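# Set both cartons flat on the low platform

## Task

Put both cartons on the low platform so that each lies flat, neither sits on the other, and no part sticks out past the platform's edge; they must stay that way without the robot holding them, so release suction and pull the tools away at the end.

## Robot and tools

Robot: two six-joint arms, left_arm and right_arm, each ending in a suction cup instead of fingers. The tracked point on each tool is the cup point, the middle of the cup rim when nothing touches it. The cup points out along the cup point's own +z axis. About 4 cm back from the rim the tool widens, with body and camera sticking out up to roughly 9 cm sideways, so leave room when reaching beside things.

Frames: all printed poses share one scene frame. Its origin sits on the table surface midway between the arms, +x runs out over the table, +z is up, and left_arm is on the +y side (base near y = +0.361, right_arm base near y = -0.424). The names left and right do not match image sides. Printed cup positions can be a little off, worse when an arm is stretched far.

The 14-number row: every command uses one flat list of 14 values, each between -1 and 1, covering both arms even if only one moves. Order: left dx, dy, dz, rx, ry, rz, left suction, then right dx, dy, dz, rx, ry, rz, right suction. The six motion values are an offset, not a pose: they describe where the cup point should go relative to its pose in the most recent result showing it (before any such result, and for second or later calls within the same reply, relative to where the arm is when the action begins). The offset is expressed in the cup point's own axes, not the scene frame. Scale: 1.0 equals 0.6 m for dx, dy, dz and 180 degrees for rotation; rx, ry, rz form a single rotation vector. Each row counts from that same reference, not from the row before. All zeros therefore pulls an arm back to the reference, it is not a pause. To keep one arm still, give it the offset back to where you want it in a reply's first call and zeros afterwards. Suction: above 0.01 is on, 0.01 or less is off; it keeps its last value, so repeat the current value to leave it unchanged (a 0 really switches it off).

Tools:
- execute_actions {"actions": [...], "pictures": bool}. An empty list just reports the state. One action {"rows": [[14 numbers], ...], "steps": n} runs up to 15 control steps of 1/30 s (default 15), one row per step, the last row repeating if rows run out. A wait {"steps": n} (up to 300) sends nothing and returns once n steps have gone by since the previous result, counting your thinking time. Only one item per call; an invalid call moves nothing.
- move {"target": [14 numbers], "speed": m/s}. Drives each cup point in a straight line toward the offset target; both arms finish together in 0.5 to 10 s (cut off at 10 s). speed is 0.002 to 0.5 m/s, default 0.25, turning capped at twice that in rad/s. Suction values are applied at the start. It does not avoid obstacles or the other arm, and the tool can lag, drift, or overshoot the speed, especially with a near-straight arm.
- wait {"seconds": 0 to 10}: lets time pass without new commands.
- zoom_image {"camera": "cam_left_wrist" or "cam_right_wrist", "region": [x0, y0, x1, y1]} in pixels of the 616x616 image, origin top-left, at most 504 by 504.
- read_manual {"section": "licences"}: licence text only.
- finished_scene {"scene": number}: ends the current scene permanently and grades it; pass that scene's number. Replying with no tool call also ends things.

Control behaviour: each step, the commanded pose is trimmed to at most 70 mm and 16 degrees from the measured pose, then damped inverse kinematics tracks it, favouring position over orientation. After an action, the arm only continues to its last trimmed pose, so a far target may need several calls; check the result and send the remainder. The simulation keeps running while you think.

Reading results: the state line gives, per arm, cup position (m), orientation quat_wxyz and velocities. suction_measured shows vacuum: near 0 means no seal, 0.83 or more means airtight; part_present turns 1 at 0.50 and back to 0 below 0.45. A "Hand target" line shows where the controller is currently steering. "pose unreachable" and HELD flag steps where a clearance check altered or dropped your command. A move adds a "move:" line with its ending (done, off_target, moving, held, fault) and limits (paced = pose clipped; held = some steps blocked, after which the arm may jump faster), plus each cup point's distance to its target. Camera images come with every result unless pictures is false.

Gripping: with suction on, press the 36 mm rim fully onto a smooth flat face of a carton, away from holes, seams and its edges. Under vacuum the cup shortens, so the load sits up to about 12 mm nearer the tool. To release, set the carton down on its support first, then switch suction off, and move at least 15 mm away. If the cup seals to the table, turn suction off to free it. Vacuum alone may lift a light object.

Avoid: knocking or placing anything off the table (fails the job), drops, slides, fast impacts and hard pressing, and any forceful contact between the two arms. Pressing too hard triggers a torque fault: the arm backs off, freezes for 10 s, and drops the rest of the call. Joint load limits (N m): waist 57, shoulder 57, elbow 47.5, forearm roll 25.6, wrist pitch 18, wrist roll 18. Holding loads for long heats motors; a MOTOR HOT warning appears from 65 °C and at 80 °C the arm is braked until it cools. Loose objects may occasionally get a small random shove. Smooth, efficient, quick motion is preferred.

Each tool is called after "Call:" as name([rows], argument=value, ...), one row to a line, values as JSON.

## Session

I'll start by looking at the current state.

Call:
execute_actions(actions=[])

Scene clock: 0.00 s of 5000.00 s.
left_arm: end_effector_position=(+0.5787, +0.2601, +0.2447) suction_measured=0.00 part_present=0 end_effector_quat_wxyz=(-0.000, -0.175, +0.985, +0.000) end_effector_velocity=(-0.000, -0.000, -0.000) end_effector_angular_velocity=(-0.000, +0.001, +0.000) | right_arm: end_effector_position=(+0.5832, -0.3895, +0.2445) suction_measured=0.00 part_present=0 end_effector_quat_wxyz=(+0.001, +0.230, +0.973, -0.000) end_effector_velocity=(+0.001, -0.000, +0.001) end_effector_angular_velocity=(-0.000, -0.002, -0.000)
Joint positions: left_arm=[-0.002 -0.532 -1.295  0.001 -0.763 -2.093] | right_arm=[ 0.003 -0.53  -1.291 -0.002 -0.76  -1.048]
Joint velocities: left_arm=[-0.    -0.001  0.    -0.001 -0.     0.   ] | right_arm=[-0.     0.    -0.001 -0.     0.001  0.001]
Joint torques (N m, as the arm reports them, + toward a larger angle): no reading
Motor temperatures (°C, as the motors report them): left_arm=[27 24 29 27 28 30] | right_arm=[23 25 26 26 27 31]
Hand target (left_arm): +0.579, +0.260, +0.245; -0.000, -0.175, +0.985, +0.000
Hand target (right_arm): +0.583, -0.389, +0.244; +0.001, +0.230, +0.973, -0.000

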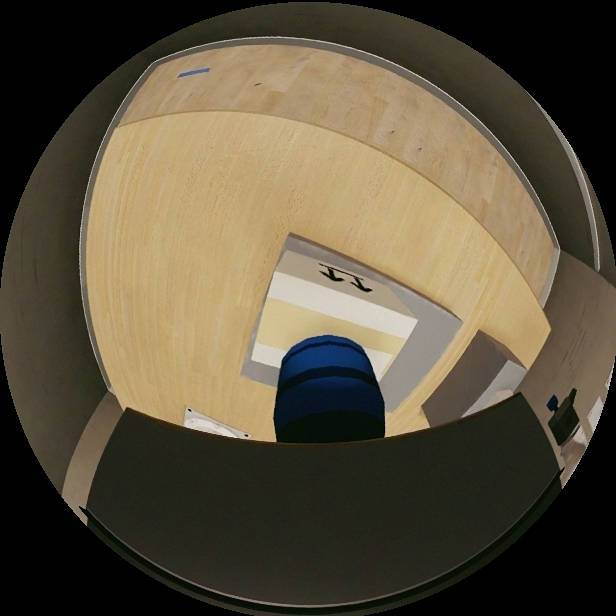

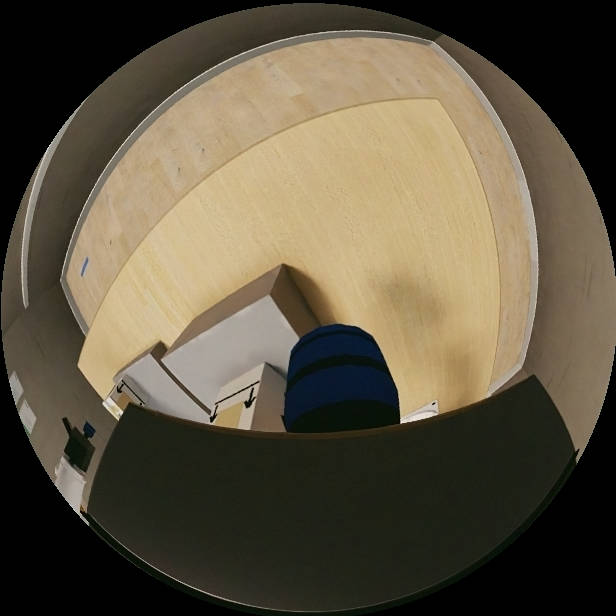

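Call:
zoom_image(camera="cam_right_wrist", region=[40, 230, 360, 460])

Call:
zoom_image(camera="cam_left_wrist", region=[200, 200, 616, 500])

Region (40, 230, 360, 460) of cam_right_wrist's 616x616 image, scaled by 1.575, with more detail than that image has; it fills the top 362 rows of this view, and the rest is white.

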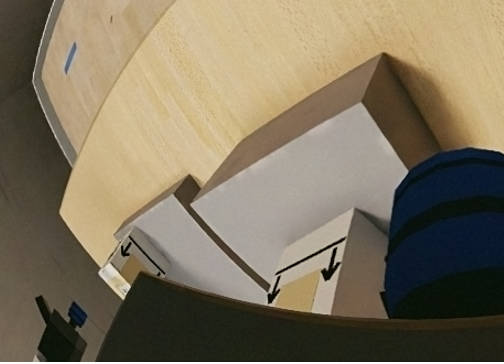

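Region (200, 200, 616, 500) of cam_left_wrist's 616x616 image, scaled by 1.212, with more detail than that image has; it fills the top 363 rows of this view, and the rest is white.

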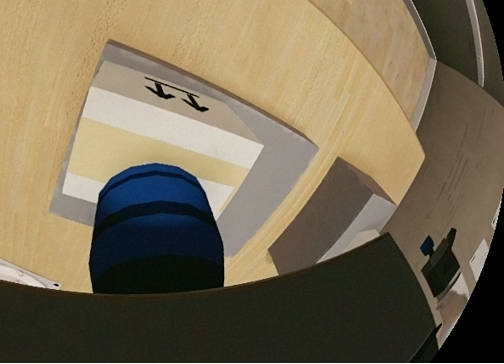

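Call:
move(target=[0.364, 0.116, -0.425, 0, 0, 0, 0, 0.377, -0.115, -0.425, 0, 0, 0, 0], speed=0.35)

Scene clock: 54.83 s of 5000.00 s.
left_arm: end_effector_position=(+0.3492, +0.2497, +0.4995) suction_measured=0.00 part_present=0 end_effector_quat_wxyz=(-0.000, -0.175, +0.984, +0.001) end_effector_velocity=(-0.001, +0.000, +0.002) end_effector_angular_velocity=(+0.002, -0.003, -0.002) | right_arm: end_effector_position=(+0.3499, -0.3498, +0.4987) suction_measured=0.00 part_present=0 end_effector_quat_wxyz=(+0.001, +0.230, +0.973, -0.001) end_effector_velocity=(-0.002, +0.000, +0.002) end_effector_angular_velocity=(+0.001, -0.000, -0.001)
Joint positions: left_arm=[-0.131  0.186 -1.053  0.001 -1.24  -2.222] | right_arm=[ 0.146  0.203 -1.037 -0.002 -1.239 -0.905]
Joint velocities: left_arm=[-0.001  0.003 -0.002  0.003 -0.002 -0.   ] | right_arm=[ 0.001  0.004 -0.     0.001 -0.004  0.001]
Joint torques (N m, as the arm reports them, + toward a larger angle): left_arm=[ -2.66  17.69 -28.46   2.21  -0.71  -0.44] | right_arm=[ -2.41  15.65 -16.49   0.53   0.09  -0.12]
Motor temperatures (°C, as the motors report them): left_arm=[27 24 29 27 28 30] | right_arm=[23 25 26 26 27 31]
Hand target (left_arm): +0.349, +0.250, +0.500; +0.000, -0.175, +0.984, +0.000
Hand target (right_arm): +0.350, -0.350, +0.499; +0.001, +0.230, +0.973, -0.001
Off the commanded pose (left_arm): 0.001 m, 0 deg.
Off the commanded pose (right_arm): 0.000 m, 0 deg.
After step 90, 50.17 s passed at rest.
move: done

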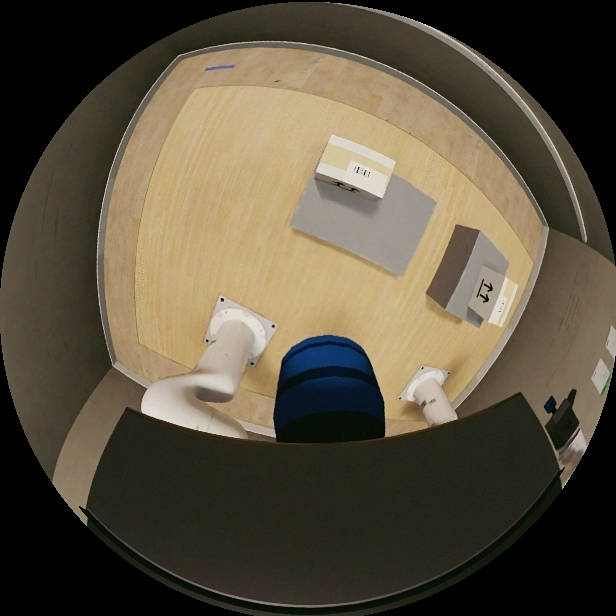

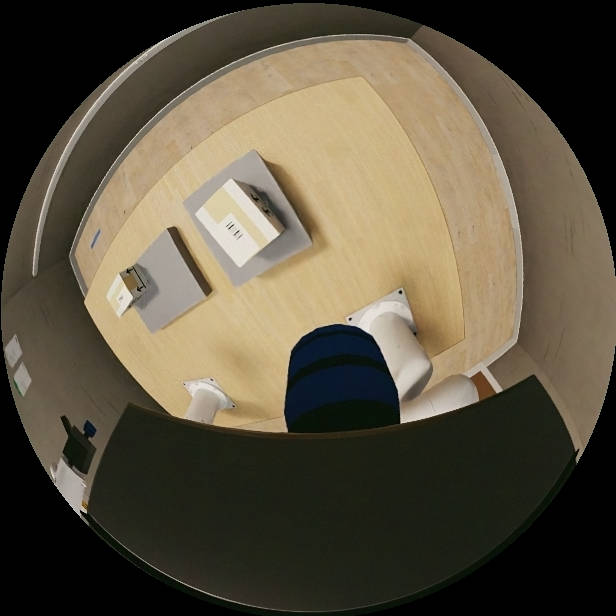

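Call:
zoom_image(camera="cam_left_wrist", region=[280, 120, 540, 340])

Call:
zoom_image(camera="cam_right_wrist", region=[80, 130, 340, 350])

Region (280, 120, 540, 340) of cam_left_wrist's 616x616 image, scaled by 1.938, with more detail than that image has; it fills the top 426 rows of this view, and the rest is white.

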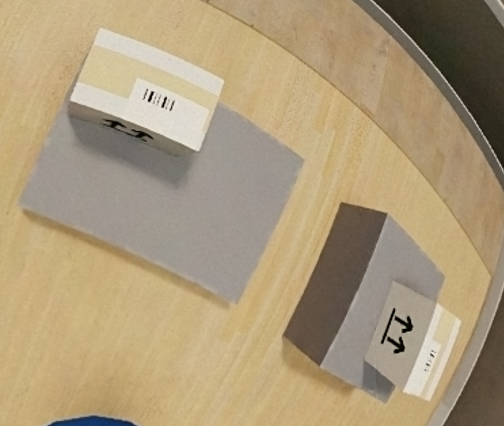

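Region (80, 130, 340, 350) of cam_right_wrist's 616x616 image, scaled by 1.938, with more detail than that image has; it fills the top 426 rows of this view, and the rest is white.

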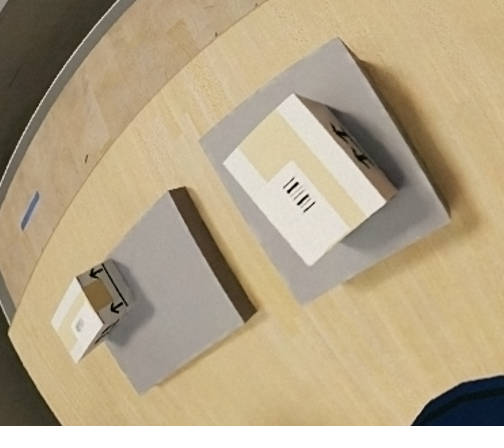

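Call:
move(target=[-0.161, -0.148, 0.366, 0, 0, 0, 0, -0.015, 0.156, 0.232, 0, 0, 0, 0], speed=0.3)

Scene clock: 165.83 s of 5000.00 s.
left_arm: end_effector_position=(+0.4711, +0.1998, +0.2801) suction_measured=0.00 part_present=0 end_effector_quat_wxyz=(+0.000, -0.175, +0.985, +0.000) end_effector_velocity=(+0.001, -0.000, -0.003) end_effector_angular_velocity=(+0.000, +0.003, +0.001) | right_arm: end_effector_position=(+0.4002, -0.2702, +0.3598) suction_measured=0.00 part_present=0 end_effector_quat_wxyz=(+0.001, +0.230, +0.973, -0.000) end_effector_velocity=(-0.001, +0.000, -0.002) end_effector_angular_velocity=(-0.002, +0.004, +0.000)
Joint positions: left_arm=[-0.155 -0.284 -1.04   0.001 -0.756 -2.245] | right_arm=[ 0.3   -0.038 -0.948 -0.002 -0.909 -0.751]
Joint velocities: left_arm=[ 0.    -0.007 -0.002 -0.001  0.002 -0.001] | right_arm=[ 0.001 -0.003  0.003 -0.001  0.001  0.001]
Joint torques (N m, as the arm reports them, + toward a larger angle): left_arm=[ -3.03  33.45 -26.67   0.77  -0.43  -0.55] | right_arm=[ -2.51  27.15 -16.78   0.12   0.16  -0.26]
Motor temperatures (°C, as the motors report them): left_arm=[27 24 29 27 28 30] | right_arm=[23 25 27 26 27 31]
Hand target (left_arm): +0.471, +0.200, +0.280; -0.000, -0.175, +0.985, +0.000
Hand target (right_arm): +0.400, -0.270, +0.360; +0.001, +0.230, +0.973, -0.000
Off the commanded pose (left_arm): 0.001 m, 0 deg.
Off the commanded pose (right_arm): 0.000 m, 0 deg.
After step 90, 106.53 s passed at rest.
move: done

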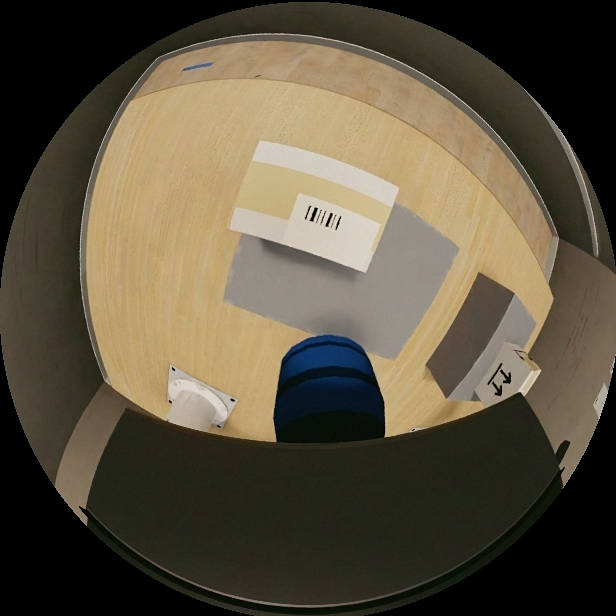

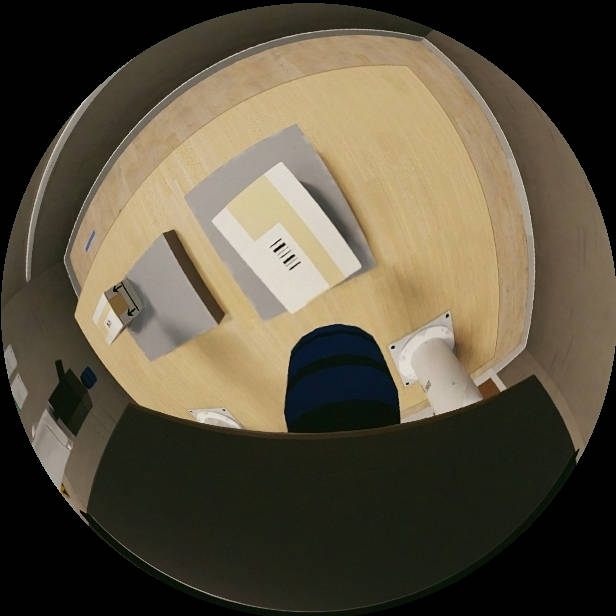

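Call:
zoom_image(camera="cam_right_wrist", region=[170, 110, 400, 340])

Region (170, 110, 400, 340) of cam_right_wrist's 616x616 image, scaled by 2.191, with more detail than that image has.

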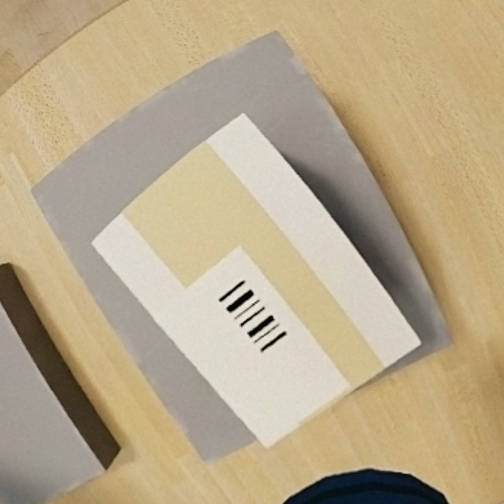

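Call:
move(target=[-0.121, 0.137, 0.07, 0, 0, 0, 0, -0.042, 0.0493, 0.1163, 0, 0, 0, 0], speed=0.25)

Scene clock: 275.13 s of 5000.00 s.
left_arm: end_effector_position=(+0.5106, +0.3019, +0.2382) suction_measured=0.00 part_present=0 end_effector_quat_wxyz=(+0.000, -0.175, +0.985, +0.000) end_effector_velocity=(+0.001, +0.002, -0.001) end_effector_angular_velocity=(-0.000, +0.001, +0.001) | right_arm: end_effector_position=(+0.4360, -0.2550, +0.2903) suction_measured=0.00 part_present=0 end_effector_quat_wxyz=(+0.001, +0.230, +0.973, -0.000) end_effector_velocity=(-0.000, +0.000, -0.001) end_effector_angular_velocity=(-0.000, +0.003, +0.002)
Joint positions: left_arm=[ 0.055 -0.376 -1.054  0.001 -0.678 -2.036] | right_arm=[ 0.304 -0.205 -0.967 -0.002 -0.761 -0.748]
Joint velocities: left_arm=[ 0.004 -0.003 -0.001 -0.001  0.001  0.004] | right_arm=[ 0.    -0.004 -0.001  0.001  0.    -0.003]
Joint torques (N m, as the arm reports them, + toward a larger angle): left_arm=[ -1.81  37.59 -24.23   1.82  -0.44  -0.53] | right_arm=[ -2.31  33.31 -15.46   0.23   0.15  -0.21]
Motor temperatures (°C, as the motors report them): left_arm=[27 24 29 27 28 30] | right_arm=[23 25 27 26 27 31]
Hand target (left_arm): +0.511, +0.302, +0.238; -0.000, -0.175, +0.985, +0.000
Hand target (right_arm): +0.436, -0.255, +0.290; +0.001, +0.230, +0.973, -0.000
Off the commanded pose (left_arm): 0.000 m, 0 deg.
Off the commanded pose (right_arm): 0.000 m, 0 deg.
After step 90, 105.27 s passed at rest.
move: done

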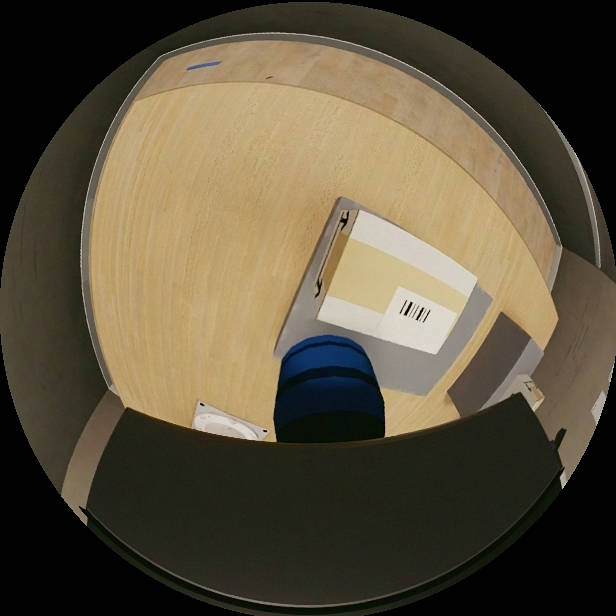

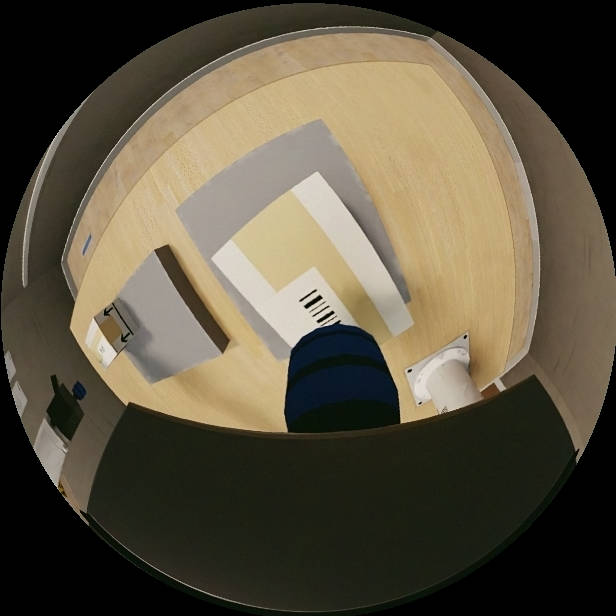

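Call:
zoom_image(camera="cam_left_wrist", region=[260, 180, 500, 400])

Region (260, 180, 500, 400) of cam_left_wrist's 616x616 image, scaled by 2.100, with more detail than that image has; it fills the top 462 rows of this view, and the rest is white.

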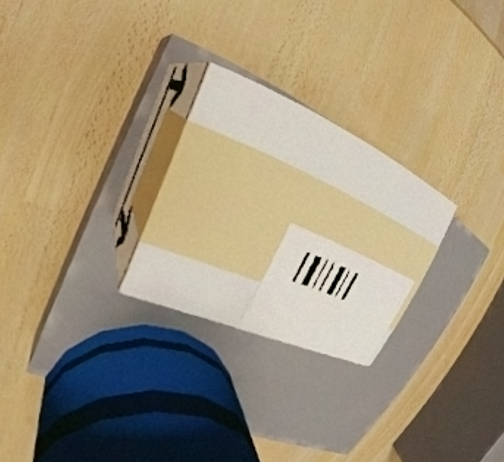

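Call:
zoom_image(camera="cam_left_wrist", region=[290, 185, 390, 325])

Region (290, 185, 390, 325) of cam_left_wrist's 616x616 image, scaled by 3.600, with more detail than that image has; it fills the left 360 columns of this view, and the rest is white.

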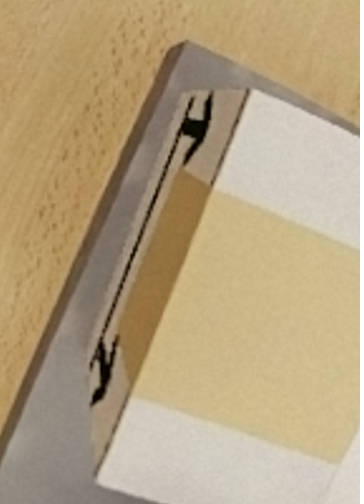

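Call:
move(target=[0.261, 0.1635, -0.236, 0, 0, 0, 0, 0.0097, 0.001, 0.108, 0, 0, 0, 0], speed=0.3)

Scene clock: 320.63 s of 5000.00 s.
left_arm: end_effector_position=(+0.3294, +0.3397, +0.3796) suction_measured=0.00 part_present=0 end_effector_quat_wxyz=(-0.000, -0.175, +0.985, +0.000) end_effector_velocity=(-0.001, +0.000, +0.002) end_effector_angular_velocity=(-0.001, -0.002, +0.001) | right_arm: end_effector_position=(+0.4312, -0.2517, +0.2256) suction_measured=0.00 part_present=0 end_effector_quat_wxyz=(+0.001, +0.229, +0.973, +0.000) end_effector_velocity=(-0.000, +0.000, -0.000) end_effector_angular_velocity=(+0.000, +0.001, -0.002)
Joint positions: left_arm=[ 0.104  0.243 -0.739  0.001 -0.982 -1.986] | right_arm=[ 0.313 -0.287 -0.902 -0.002 -0.613 -0.738]
Joint velocities: left_arm=[ 0.001  0.007  0.001 -0.002 -0.004  0.001] | right_arm=[ 0.    -0.001  0.     0.001 -0.     0.001]
Joint torques (N m, as the arm reports them, + toward a larger angle): left_arm=[ -0.48  14.32 -28.17   1.68  -0.43  -0.36] | right_arm=[ -2.42  35.63 -14.86   0.43   0.14  -0.14]
Motor temperatures (°C, as the motors report them): left_arm=[27 24 29 27 28 30] | right_arm=[23 25 27 26 27 31]
Hand target (left_arm): +0.329, +0.340, +0.380; +0.000, -0.175, +0.985, +0.000
Hand target (right_arm): +0.431, -0.252, +0.226; +0.001, +0.229, +0.973, -0.000
Off the commanded pose (left_arm): 0.001 m, 0 deg.
Off the commanded pose (right_arm): 0.000 m, 0 deg.
After step 90, 41.10 s passed at rest.
move: done

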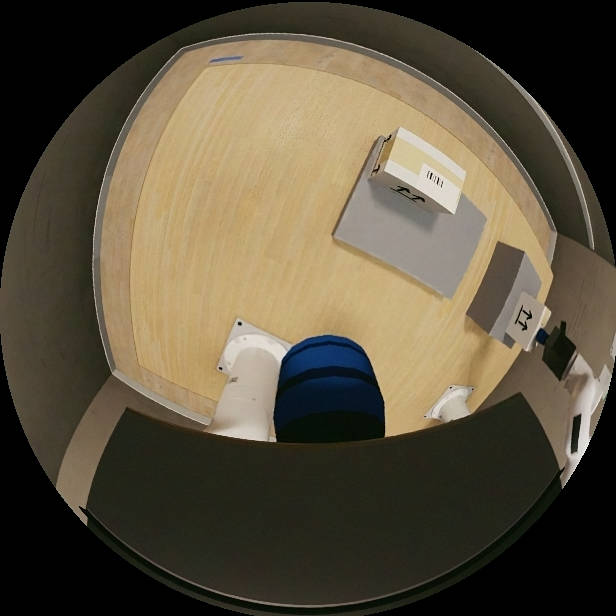

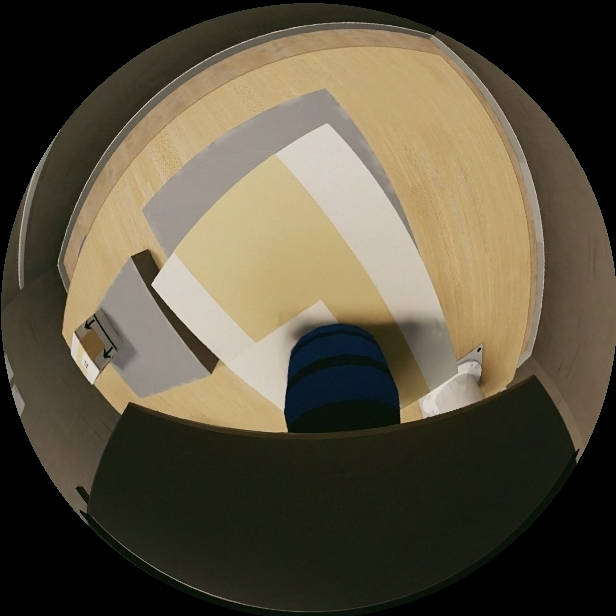

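Call:
move(target=[0, 0, 0, 0, 0, 0, 0, 0, 0, 0.032, 0, 0, 0, 1], speed=0.04)

Scene clock: 341.53 s of 5000.00 s.
left_arm: end_effector_position=(+0.3294, +0.3397, +0.3796) suction_measured=0.00 part_present=0 end_effector_quat_wxyz=(-0.000, -0.175, +0.985, +0.000) end_effector_velocity=(-0.000, +0.000, -0.001) end_effector_angular_velocity=(+0.001, +0.002, -0.000) | right_arm: end_effector_position=(+0.4318, -0.2515, +0.2088) suction_measured=0.96 part_present=1 end_effector_quat_wxyz=(+0.001, +0.229, +0.973, +0.000) end_effector_velocity=(+0.001, +0.000, -0.002) end_effector_angular_velocity=(+0.000, -0.000, +0.002)
Joint positions: left_arm=[ 0.104  0.243 -0.739  0.001 -0.982 -1.986] | right_arm=[ 0.313 -0.315 -0.892 -0.002 -0.575 -0.738]
Joint velocities: left_arm=[-0.    -0.001  0.     0.001 -0.    -0.   ] | right_arm=[ 0.    -0.005 -0.001 -0.     0.004 -0.002]
Joint torques (N m, as the arm reports them, + toward a larger angle): left_arm=[ -0.65  12.7  -28.5    2.21  -0.29  -0.69] | right_arm=[-2.67  9.32 -7.49 -0.03  3.35 -0.16]
Motor temperatures (°C, as the motors report them): left_arm=[27 24 29 27 28 30] | right_arm=[23 25 27 26 27 31]
Hand target (left_arm): +0.329, +0.340, +0.380; -0.000, -0.175, +0.985, +0.000
Hand target (right_arm): +0.431, -0.252, +0.206; +0.001, +0.229, +0.973, +0.000
Off the commanded pose (left_arm): 0.000 m, 0 deg.
Off the commanded pose (right_arm): 0.002 m, 0 deg.
After step 90, 17.17 s passed at rest.
move: done

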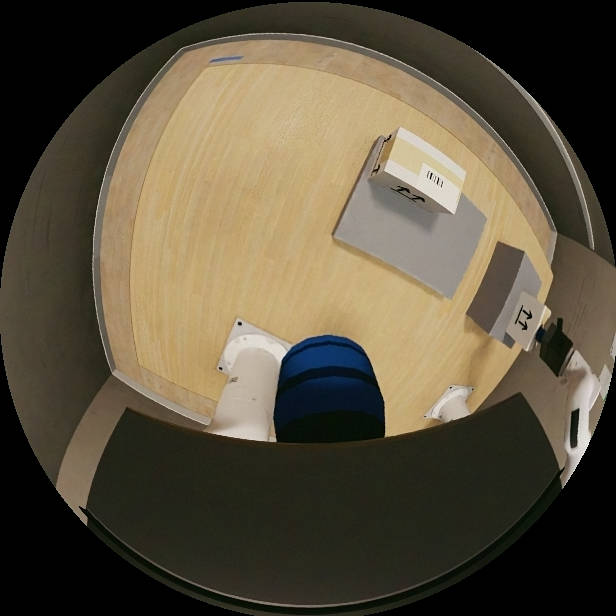

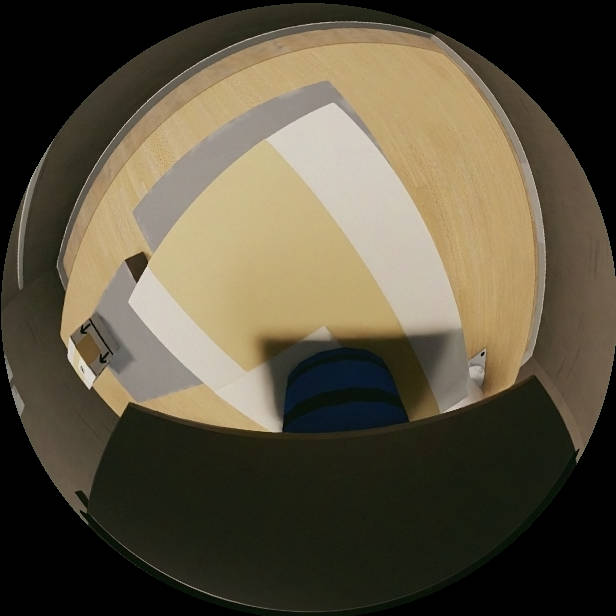

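Call:
move(target=[0, 0, 0, 0, 0, 0, 0, 0, 0, -0.06, 0, 0, 0, 1], speed=0.05)

Scene clock: 347.13 s of 5000.00 s.
left_arm: end_effector_position=(+0.3294, +0.3397, +0.3796) suction_measured=0.00 part_present=0 end_effector_quat_wxyz=(-0.000, -0.175, +0.985, +0.000) end_effector_velocity=(-0.000, -0.000, -0.000) end_effector_angular_velocity=(-0.001, +0.001, -0.000) | right_arm: end_effector_position=(+0.4317, -0.2516, +0.2446) suction_measured=0.98 part_present=1 end_effector_quat_wxyz=(+0.001, +0.230, +0.973, +0.000) end_effector_velocity=(+0.001, +0.000, +0.002) end_effector_angular_velocity=(-0.000, -0.001, +0.001)
Joint positions: left_arm=[ 0.104  0.243 -0.739  0.001 -0.982 -1.986] | right_arm=[ 0.313 -0.259 -0.916 -0.002 -0.655 -0.738]
Joint velocities: left_arm=[-0.001 -0.     0.    -0.001 -0.    -0.   ] | right_arm=[ 0.     0.002 -0.002 -0.001 -0.004 -0.001]
Joint torques (N m, as the arm reports them, + toward a larger angle): left_arm=[ -1.06  13.48 -29.29   1.96  -0.28  -0.57] | right_arm=[ -2.59  36.68 -16.1    0.65   0.06  -0.2 ]
Motor temperatures (°C, as the motors report them): left_arm=[27 24 29 27 28 30] | right_arm=[23 25 26 26 27 31]
Hand target (left_arm): +0.329, +0.340, +0.380; -0.000, -0.175, +0.985, +0.000
Hand target (right_arm): +0.432, -0.252, +0.245; +0.001, +0.230, +0.973, +0.000
Off the commanded pose (left_arm): 0.000 m, 0 deg.
Off the commanded pose (right_arm): 0.000 m, 0 deg.
After step 90, 1.50 s passed at rest.
move: done

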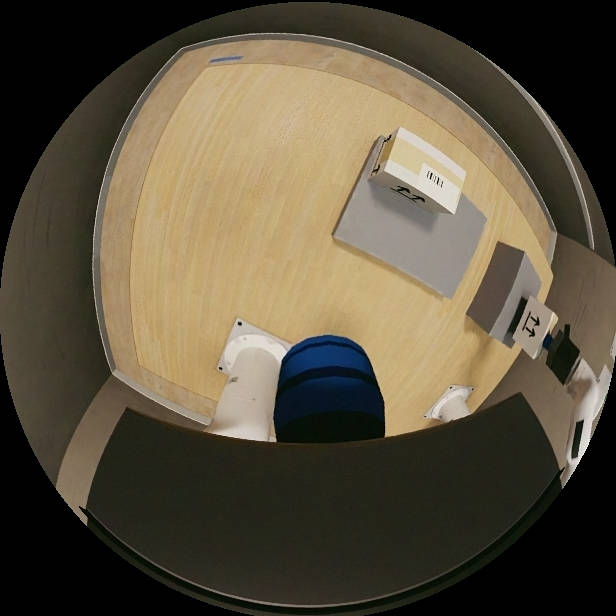

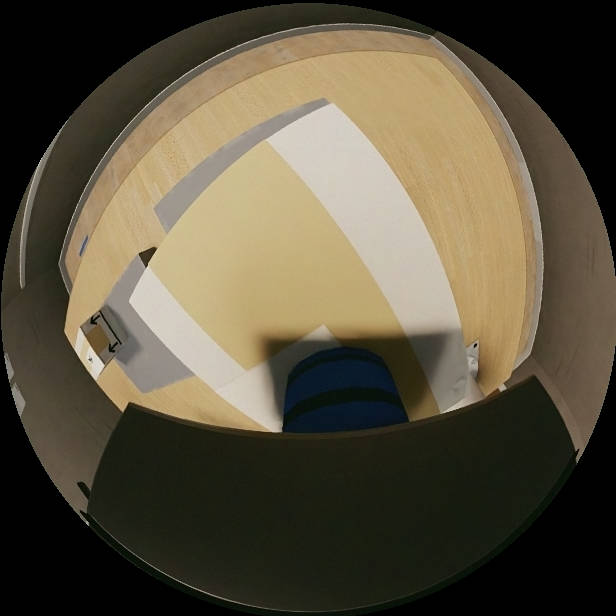

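Call:
move(target=[0, 0, 0, 0, 0, 0, 0, 0.194, 0.474, -0.008, 0, 0, 0.061, 1], speed=0.2)

Scene clock: 368.77 s of 5000.00 s.
left_arm: end_effector_position=(+0.3294, +0.3397, +0.3796) suction_measured=0.00 part_present=0 end_effector_quat_wxyz=(-0.000, -0.175, +0.985, +0.000) end_effector_velocity=(-0.000, -0.000, +0.001) end_effector_angular_velocity=(-0.000, -0.002, +0.001) | right_arm: end_effector_position=(+0.4556, +0.0546, +0.2500) suction_measured=0.98 part_present=1 end_effector_quat_wxyz=(+0.001, +0.322, +0.947, +0.001) end_effector_velocity=(+0.001, +0.002, +0.000) end_effector_angular_velocity=(-0.000, -0.001, +0.001)
Joint positions: left_arm=[ 0.104  0.243 -0.739  0.001 -0.982 -1.986] | right_arm=[ 0.739 -0.695 -1.559 -0.003 -0.861 -0.12 ]
Joint velocities: left_arm=[ 0.     0.002  0.    -0.    -0.    -0.   ] | right_arm=[ 0.002 -0.006 -0.009 -0.001 -0.003  0.001]
Joint torques (N m, as the arm reports them, + toward a larger angle): left_arm=[  0.37  12.69 -26.65   1.4   -0.79  -0.38] | right_arm=[ -2.41  58.47 -17.67   0.7    0.24  -0.14]
Motor temperatures (°C, as the motors report them): left_arm=[27 24 29 27 28 30] | right_arm=[23 25 27 26 27 31]
Hand target (left_arm): +0.329, +0.340, +0.380; -0.000, -0.175, +0.985, +0.000
Hand target (right_arm): +0.456, +0.055, +0.250; +0.001, +0.322, +0.947, +0.001
Off the commanded pose (left_arm): 0.000 m, 0 deg.
Off the commanded pose (right_arm): 0.001 m, 0 deg.
After step 90, 16.57 s passed at rest.
move: done

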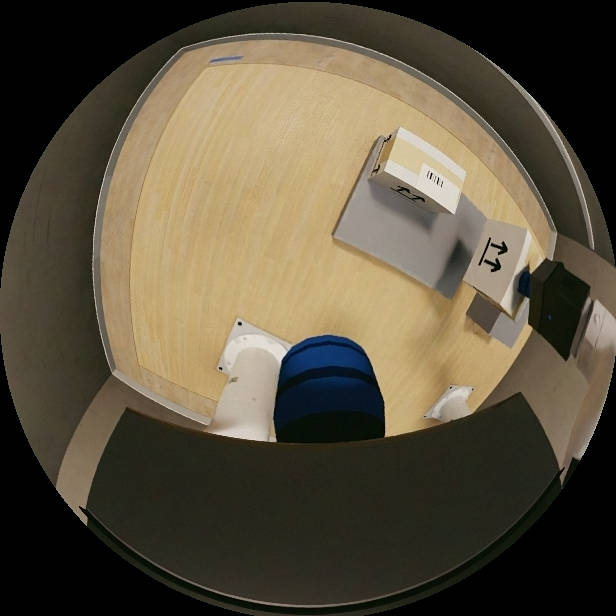

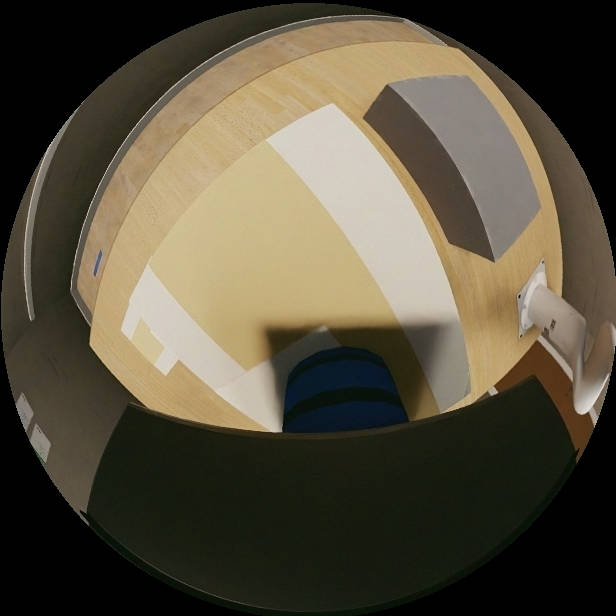

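Call:
move(target=[0, 0, 0, 0, 0, 0, 0, 0, 0, 0.175, 0, 0, 0, 1], speed=0.15)

Scene clock: 374.73 s of 5000.00 s.
left_arm: end_effector_position=(+0.3294, +0.3397, +0.3796) suction_measured=0.00 part_present=0 end_effector_quat_wxyz=(-0.000, -0.175, +0.985, +0.000) end_effector_velocity=(-0.000, -0.000, -0.000) end_effector_angular_velocity=(-0.000, +0.002, +0.000) | right_arm: end_effector_position=(+0.4559, +0.0549, +0.1454) suction_measured=0.98 part_present=1 end_effector_quat_wxyz=(+0.001, +0.322, +0.947, +0.001) end_effector_velocity=(-0.000, -0.001, -0.003) end_effector_angular_velocity=(-0.002, +0.002, +0.000)
Joint positions: left_arm=[ 0.104  0.243 -0.739  0.001 -0.982 -1.986] | right_arm=[ 0.739 -0.819 -1.507 -0.003 -0.685 -0.12 ]
Joint velocities: left_arm=[-0.    -0.001  0.    -0.    -0.     0.   ] | right_arm=[-0.    -0.004  0.001 -0.     0.002 -0.   ]
Joint torques (N m, as the arm reports them, + toward a larger angle): left_arm=[ -1.7   13.07 -27.57   1.08  -0.56  -0.21] | right_arm=[ -2.87  60.21 -16.62   0.25   0.2   -0.18]
Motor temperatures (°C, as the motors report them): left_arm=[27 24 29 27 28 30] | right_arm=[23 25 27 26 27 31]
Hand target (left_arm): +0.329, +0.340, +0.380; -0.000, -0.175, +0.985, +0.000
Hand target (right_arm): +0.456, +0.055, +0.145; +0.001, +0.322, +0.947, +0.001
Off the commanded pose (left_arm): 0.000 m, 0 deg.
Off the commanded pose (right_arm): 0.001 m, 0 deg.
After step 90, 1.80 s passed at rest.
move: done

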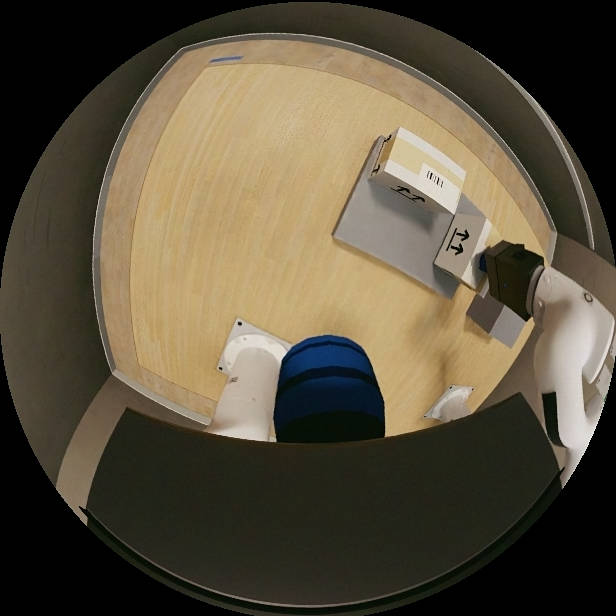

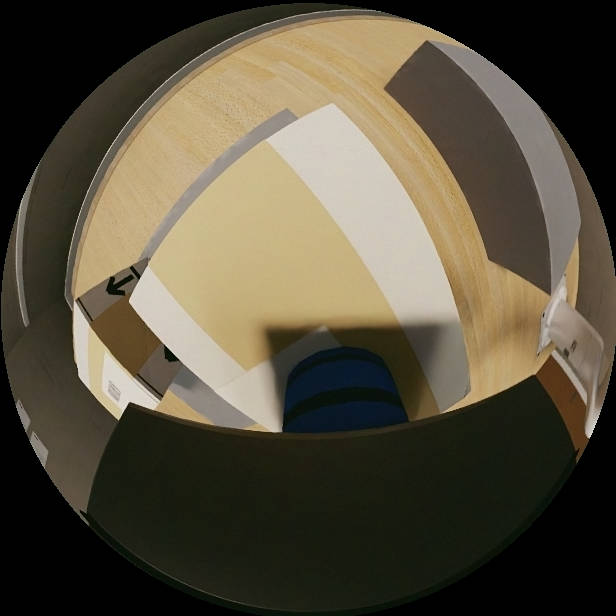

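Call:
zoom_image(camera="cam_left_wrist", region=[320, 110, 560, 350])

Region (320, 110, 560, 350) of cam_left_wrist's 616x616 image, scaled by 2.100, with more detail than that image has.

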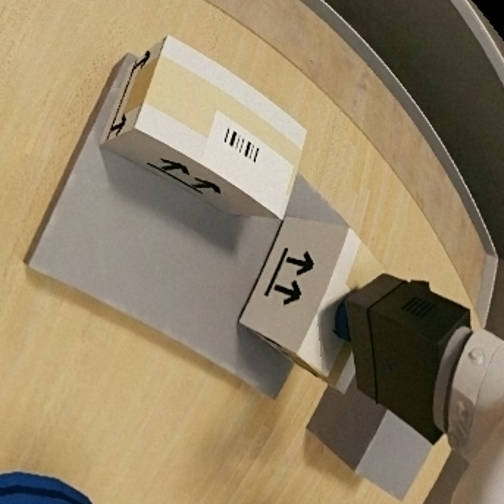

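Call:
move(target=[0, 0, 0, 0, 0, 0, 0, 0, 0, 0.035, 0, 0, 0, 1], speed=0.04)

Scene clock: 399.20 s of 5000.00 s.
left_arm: end_effector_position=(+0.3294, +0.3397, +0.3796) suction_measured=0.00 part_present=0 end_effector_quat_wxyz=(-0.000, -0.175, +0.985, +0.000) end_effector_velocity=(-0.000, +0.000, +0.000) end_effector_angular_velocity=(+0.001, -0.000, -0.001) | right_arm: end_effector_position=(+0.4659, +0.0651, +0.1719) suction_measured=0.98 part_present=1 end_effector_quat_wxyz=(+0.015, +0.321, +0.946, +0.029) end_effector_velocity=(+0.000, +0.001, +0.000) end_effector_angular_velocity=(+0.001, -0.001, +0.002)
Joint positions: left_arm=[ 0.104  0.243 -0.739  0.001 -0.982 -1.986] | right_arm=[ 0.739 -0.782 -1.51  -0.003 -0.663 -0.12 ]
Joint velocities: left_arm=[-0.     0.    -0.     0.002 -0.     0.   ] | right_arm=[ 0.001 -0.    -0.001 -0.001  0.001 -0.001]
Joint torques (N m, as the arm reports them, + toward a larger angle): left_arm=[  0.19  14.75 -27.12   1.82  -0.48  -0.59] | right_arm=[ -2.17  60.46 -17.12   0.36   0.35  -0.14]
Motor temperatures (°C, as the motors report them): left_arm=[27 24 29 27 28 30] | right_arm=[23 26 27 26 27 31]
Hand target (left_arm): +0.329, +0.340, +0.380; -0.000, -0.175, +0.985, +0.000
Hand target (right_arm): +0.466, +0.065, +0.172; +0.015, +0.321, +0.946, +0.029
Off the commanded pose (left_arm): 0.000 m, 0 deg.
Off the commanded pose (right_arm): 0.050 m, 4 deg.
TORQUE FAULT: the external load on joint 2 (shoulder) of the right arm reached its load limit, and that arm stopped for 10 seconds. A torque fault stops only its own arm. That arm's remaining commands of this call were not run. Joint 2 (shoulder) of that arm moved back by up to 3 degrees. That arm holds there, with its suction number unchanged, and accepts commands again: back off and push less far. That arm stops again, at the same cost, whenever a joint's load reaches its limit.
After step 90, 10.83 s passed at rest.
move: fault (right_arm)

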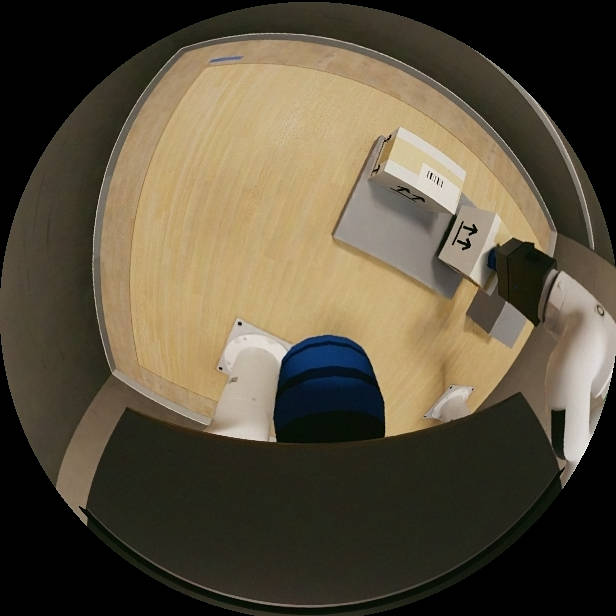

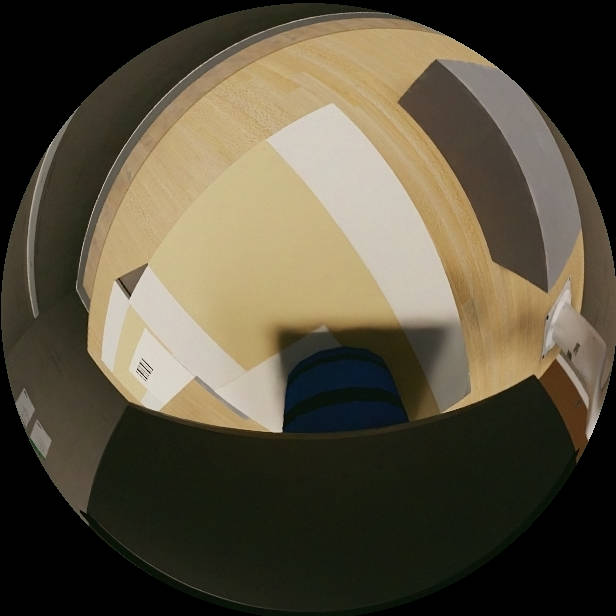

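Call:
move(target=[0, 0, 0, 0, 0, 0, 0, 0.0032, -0.0257, 0.0348, 0.0206, 0.0031, 0.0004, 1], speed=0.05)

Scene clock: 436.47 s of 5000.00 s.
left_arm: end_effector_position=(+0.3294, +0.3397, +0.3796) suction_measured=0.00 part_present=0 end_effector_quat_wxyz=(-0.000, -0.175, +0.985, +0.000) end_effector_velocity=(+0.000, +0.000, +0.000) end_effector_angular_velocity=(+0.002, -0.001, -0.001) | right_arm: end_effector_position=(+0.4560, +0.0552, +0.1503) suction_measured=0.98 part_present=1 end_effector_quat_wxyz=(-0.000, +0.322, +0.947, -0.000) end_effector_velocity=(-0.000, +0.001, -0.000) end_effector_angular_velocity=(-0.001, +0.001, +0.001)
Joint positions: left_arm=[ 0.104  0.243 -0.739  0.001 -0.982 -1.986] | right_arm=[ 0.738 -0.815 -1.513  0.    -0.698 -0.122]
Joint velocities: left_arm=[ 0.     0.001 -0.     0.002 -0.     0.   ] | right_arm=[ 0.001 -0.002 -0.003 -0.    -0.002 -0.   ]
Joint torques (N m, as the arm reports them, + toward a larger angle): left_arm=[ -2.72  14.97 -27.22   1.42  -0.44  -0.44] | right_arm=[ -1.74  60.35 -16.07   0.07   0.08  -0.05]
Motor temperatures (°C, as the motors report them): left_arm=[27 24 29 27 28 30] | right_arm=[23 26 27 26 27 31]
Hand target (left_arm): +0.329, +0.340, +0.380; -0.000, -0.175, +0.985, +0.000
Hand target (right_arm): +0.456, +0.055, +0.150; -0.000, +0.322, +0.947, -0.000
Off the commanded pose (left_arm): 0.000 m, 0 deg.
Off the commanded pose (right_arm): 0.000 m, 0 deg.
After step 90, 33.27 s passed at rest.
move: done

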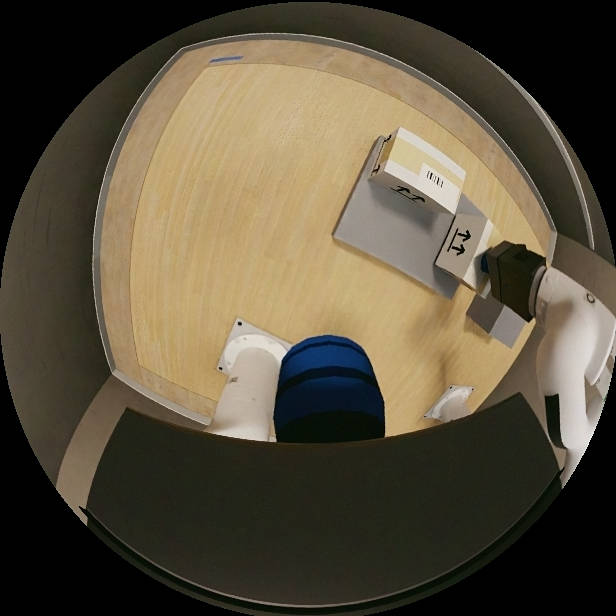

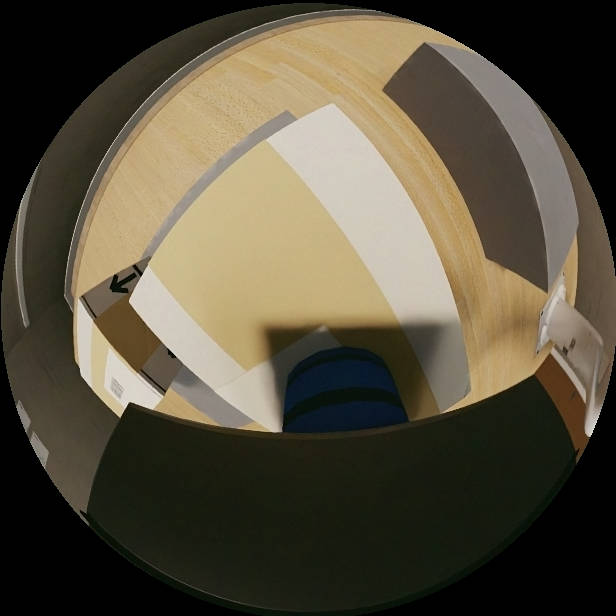

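Call:
execute_actions([
  {"rows": [[0,0,0,0,0,0,0,0,0,0.002,0,0,0,1],[0,0,0,0,0,0,0,0,0,0.004,0,0,0,1],[0,0,0,0,0,0,0,0,0,0.006,0,0,0,1],[0,0,0,0,0,0,0,0,0,0.008,0,0,0,1],[0,0,0,0,0,0,0,0,0,0.010,0,0,0,1],[0,0,0,0,0,0,0,0,0,0.012,0,0,0,1],[0,0,0,0,0,0,0,0,0,0.014,0,0,0,1],[0,0,0,0,0,0,0,0,0,0.015,0,0,0,1]], "steps": 15},
], pictures=false)

Scene clock: 445.03 s of 5000.00 s.
left_arm: end_effector_position=(+0.3294, +0.3397, +0.3796) suction_measured=0.00 part_present=0 end_effector_quat_wxyz=(-0.000, -0.175, +0.985, +0.000) end_effector_velocity=(+0.000, -0.000, +0.000) end_effector_angular_velocity=(-0.001, -0.000, +0.000) | right_arm: end_effector_position=(+0.4560, +0.0552, +0.1415) suction_measured=0.98 part_present=1 end_effector_quat_wxyz=(-0.000, +0.322, +0.947, -0.000) end_effector_velocity=(+0.001, +0.001, -0.001) end_effector_angular_velocity=(+0.002, -0.002, +0.003)
Joint positions: left_arm=[ 0.104  0.243 -0.739  0.001 -0.982 -1.986] | right_arm=[ 0.738 -0.827 -1.511  0.001 -0.684 -0.122]
Joint velocities: left_arm=[-0.    -0.    -0.    -0.001  0.     0.   ] | right_arm=[-0.    -0.003 -0.002 -0.001  0.004 -0.003]
Joint torques (N m, as the arm reports them, + toward a larger angle): left_arm=[  0.13  13.77 -28.59   1.51  -0.6   -0.45] | right_arm=[ -2.32  60.05 -16.34   0.14   0.    -0.09]
Motor temperatures (°C, as the motors report them): left_arm=[27 24 29 27 28 30] | right_arm=[23 26 27 26 27 31]
Hand target (left_arm): +0.329, +0.340, +0.380; -0.000, -0.175, +0.985, +0.000
Hand target (right_arm): +0.456, +0.055, +0.141; -0.000, +0.322, +0.947, -0.000
Off the commanded pose (left_arm): 0.000 m, 0 deg.
Off the commanded pose (right_arm): 0.000 m, 0 deg.
Steps of this call (steps 1 to 90: nothing new was sent; then 5.07 s passed at rest; steps 91 to 105: all 15 steps of this action). Readings (end_effector_position | what the end effector reports):
91: left_arm (+0.3294, +0.3397, +0.3796) | right_arm (+0.4559, +0.0551, +0.1501) | left_arm suction_measured=0.00 part_present=0 | right_arm suction_measured=0.98 part_present=1
92: left_arm (+0.3294, +0.3397, +0.3796) | right_arm (+0.4560, +0.0551, +0.1500) | left_arm suction_measured=0.00 part_present=0 | right_arm suction_measured=0.98 part_present=1
94: left_arm (+0.3294, +0.3397, +0.3796) | right_arm (+0.4561, +0.0552, +0.1490) | left_arm suction_measured=0.00 part_present=0 | right_arm suction_measured=0.98 part_present=1
98: left_arm (+0.3294, +0.3397, +0.3796) | right_arm (+0.4560, +0.0551, +0.1449) | left_arm suction_measured=0.00 part_present=0 | right_arm suction_measured=0.98 part_present=1
105: the state above

Call:
execute_actions([
  {"rows": [[0,0,0,0,0,0,0,0,0,0.002,0,0,0,1],[0,0,0,0,0,0,0,0,0,0.004,0,0,0,1],[0,0,0,0,0,0,0,0,0,0.006,0,0,0,1],[0,0,0,0,0,0,0,0,0,0.008,0,0,0,1],[0,0,0,0,0,0,0,0,0,0.009,0,0,0,1]], "steps": 12},
], pictures=false)

Scene clock: 452.03 s of 5000.00 s.
left_arm: end_effector_position=(+0.3294, +0.3397, +0.3796) suction_measured=0.00 part_present=0 end_effector_quat_wxyz=(-0.000, -0.175, +0.985, +0.000) end_effector_velocity=(+0.000, -0.000, -0.001) end_effector_angular_velocity=(-0.000, +0.001, +0.000) | right_arm: end_effector_position=(+0.4562, +0.0554, +0.1379) suction_measured=0.98 part_present=1 end_effector_quat_wxyz=(-0.000, +0.322, +0.947, +0.000) end_effector_velocity=(-0.001, -0.000, -0.002) end_effector_angular_velocity=(-0.001, +0.001, +0.000)
Joint positions: left_arm=[ 0.104  0.243 -0.739  0.001 -0.982 -1.986] | right_arm=[ 0.738 -0.833 -1.511  0.001 -0.678 -0.122]
Joint velocities: left_arm=[-0.    -0.002 -0.    -0.     0.    -0.001] | right_arm=[ 0.    -0.002  0.001 -0.     0.002  0.   ]
Joint torques (N m, as the arm reports them, + toward a larger angle): left_arm=[ -0.41  15.42 -28.18   2.2   -0.77  -0.25] | right_arm=[ -3.43  41.03 -12.54   0.64   2.2   -0.12]
Motor temperatures (°C, as the motors report them): left_arm=[27 24 29 27 28 30] | right_arm=[23 26 27 26 27 31]
Hand target (left_arm): +0.329, +0.340, +0.380; -0.000, -0.175, +0.985, +0.000
Hand target (right_arm): +0.456, +0.055, +0.136; -0.000, +0.322, +0.947, -0.000
Off the commanded pose (left_arm): 0.000 m, 0 deg.
Off the commanded pose (right_arm): 0.002 m, 0 deg.
Steps of this call (steps 1 to 90: nothing new was sent; then 3.60 s passed at rest; steps 91 to 102: all 12 steps of this action). Readings (end_effector_position | what the end effector reports):
91: left_arm (+0.3294, +0.3397, +0.3796) | right_arm (+0.4560, +0.0552, +0.1413) | left_arm suction_measured=0.00 part_present=0 | right_arm suction_measured=0.98 part_present=1
92: left_arm (+0.3294, +0.3397, +0.3796) | right_arm (+0.4560, +0.0552, +0.1412) | left_arm suction_measured=0.00 part_present=0 | right_arm suction_measured=0.98 part_present=1
94: left_arm (+0.3294, +0.3397, +0.3796) | right_arm (+0.4561, +0.0552, +0.1402) | left_arm suction_measured=0.00 part_present=0 | right_arm suction_measured=0.98 part_present=1
98: left_arm (+0.3294, +0.3397, +0.3796) | right_arm (+0.4562, +0.0554, +0.1381) | left_arm suction_measured=0.00 part_present=0 | right_arm suction_measured=0.98 part_present=1
102: the state above


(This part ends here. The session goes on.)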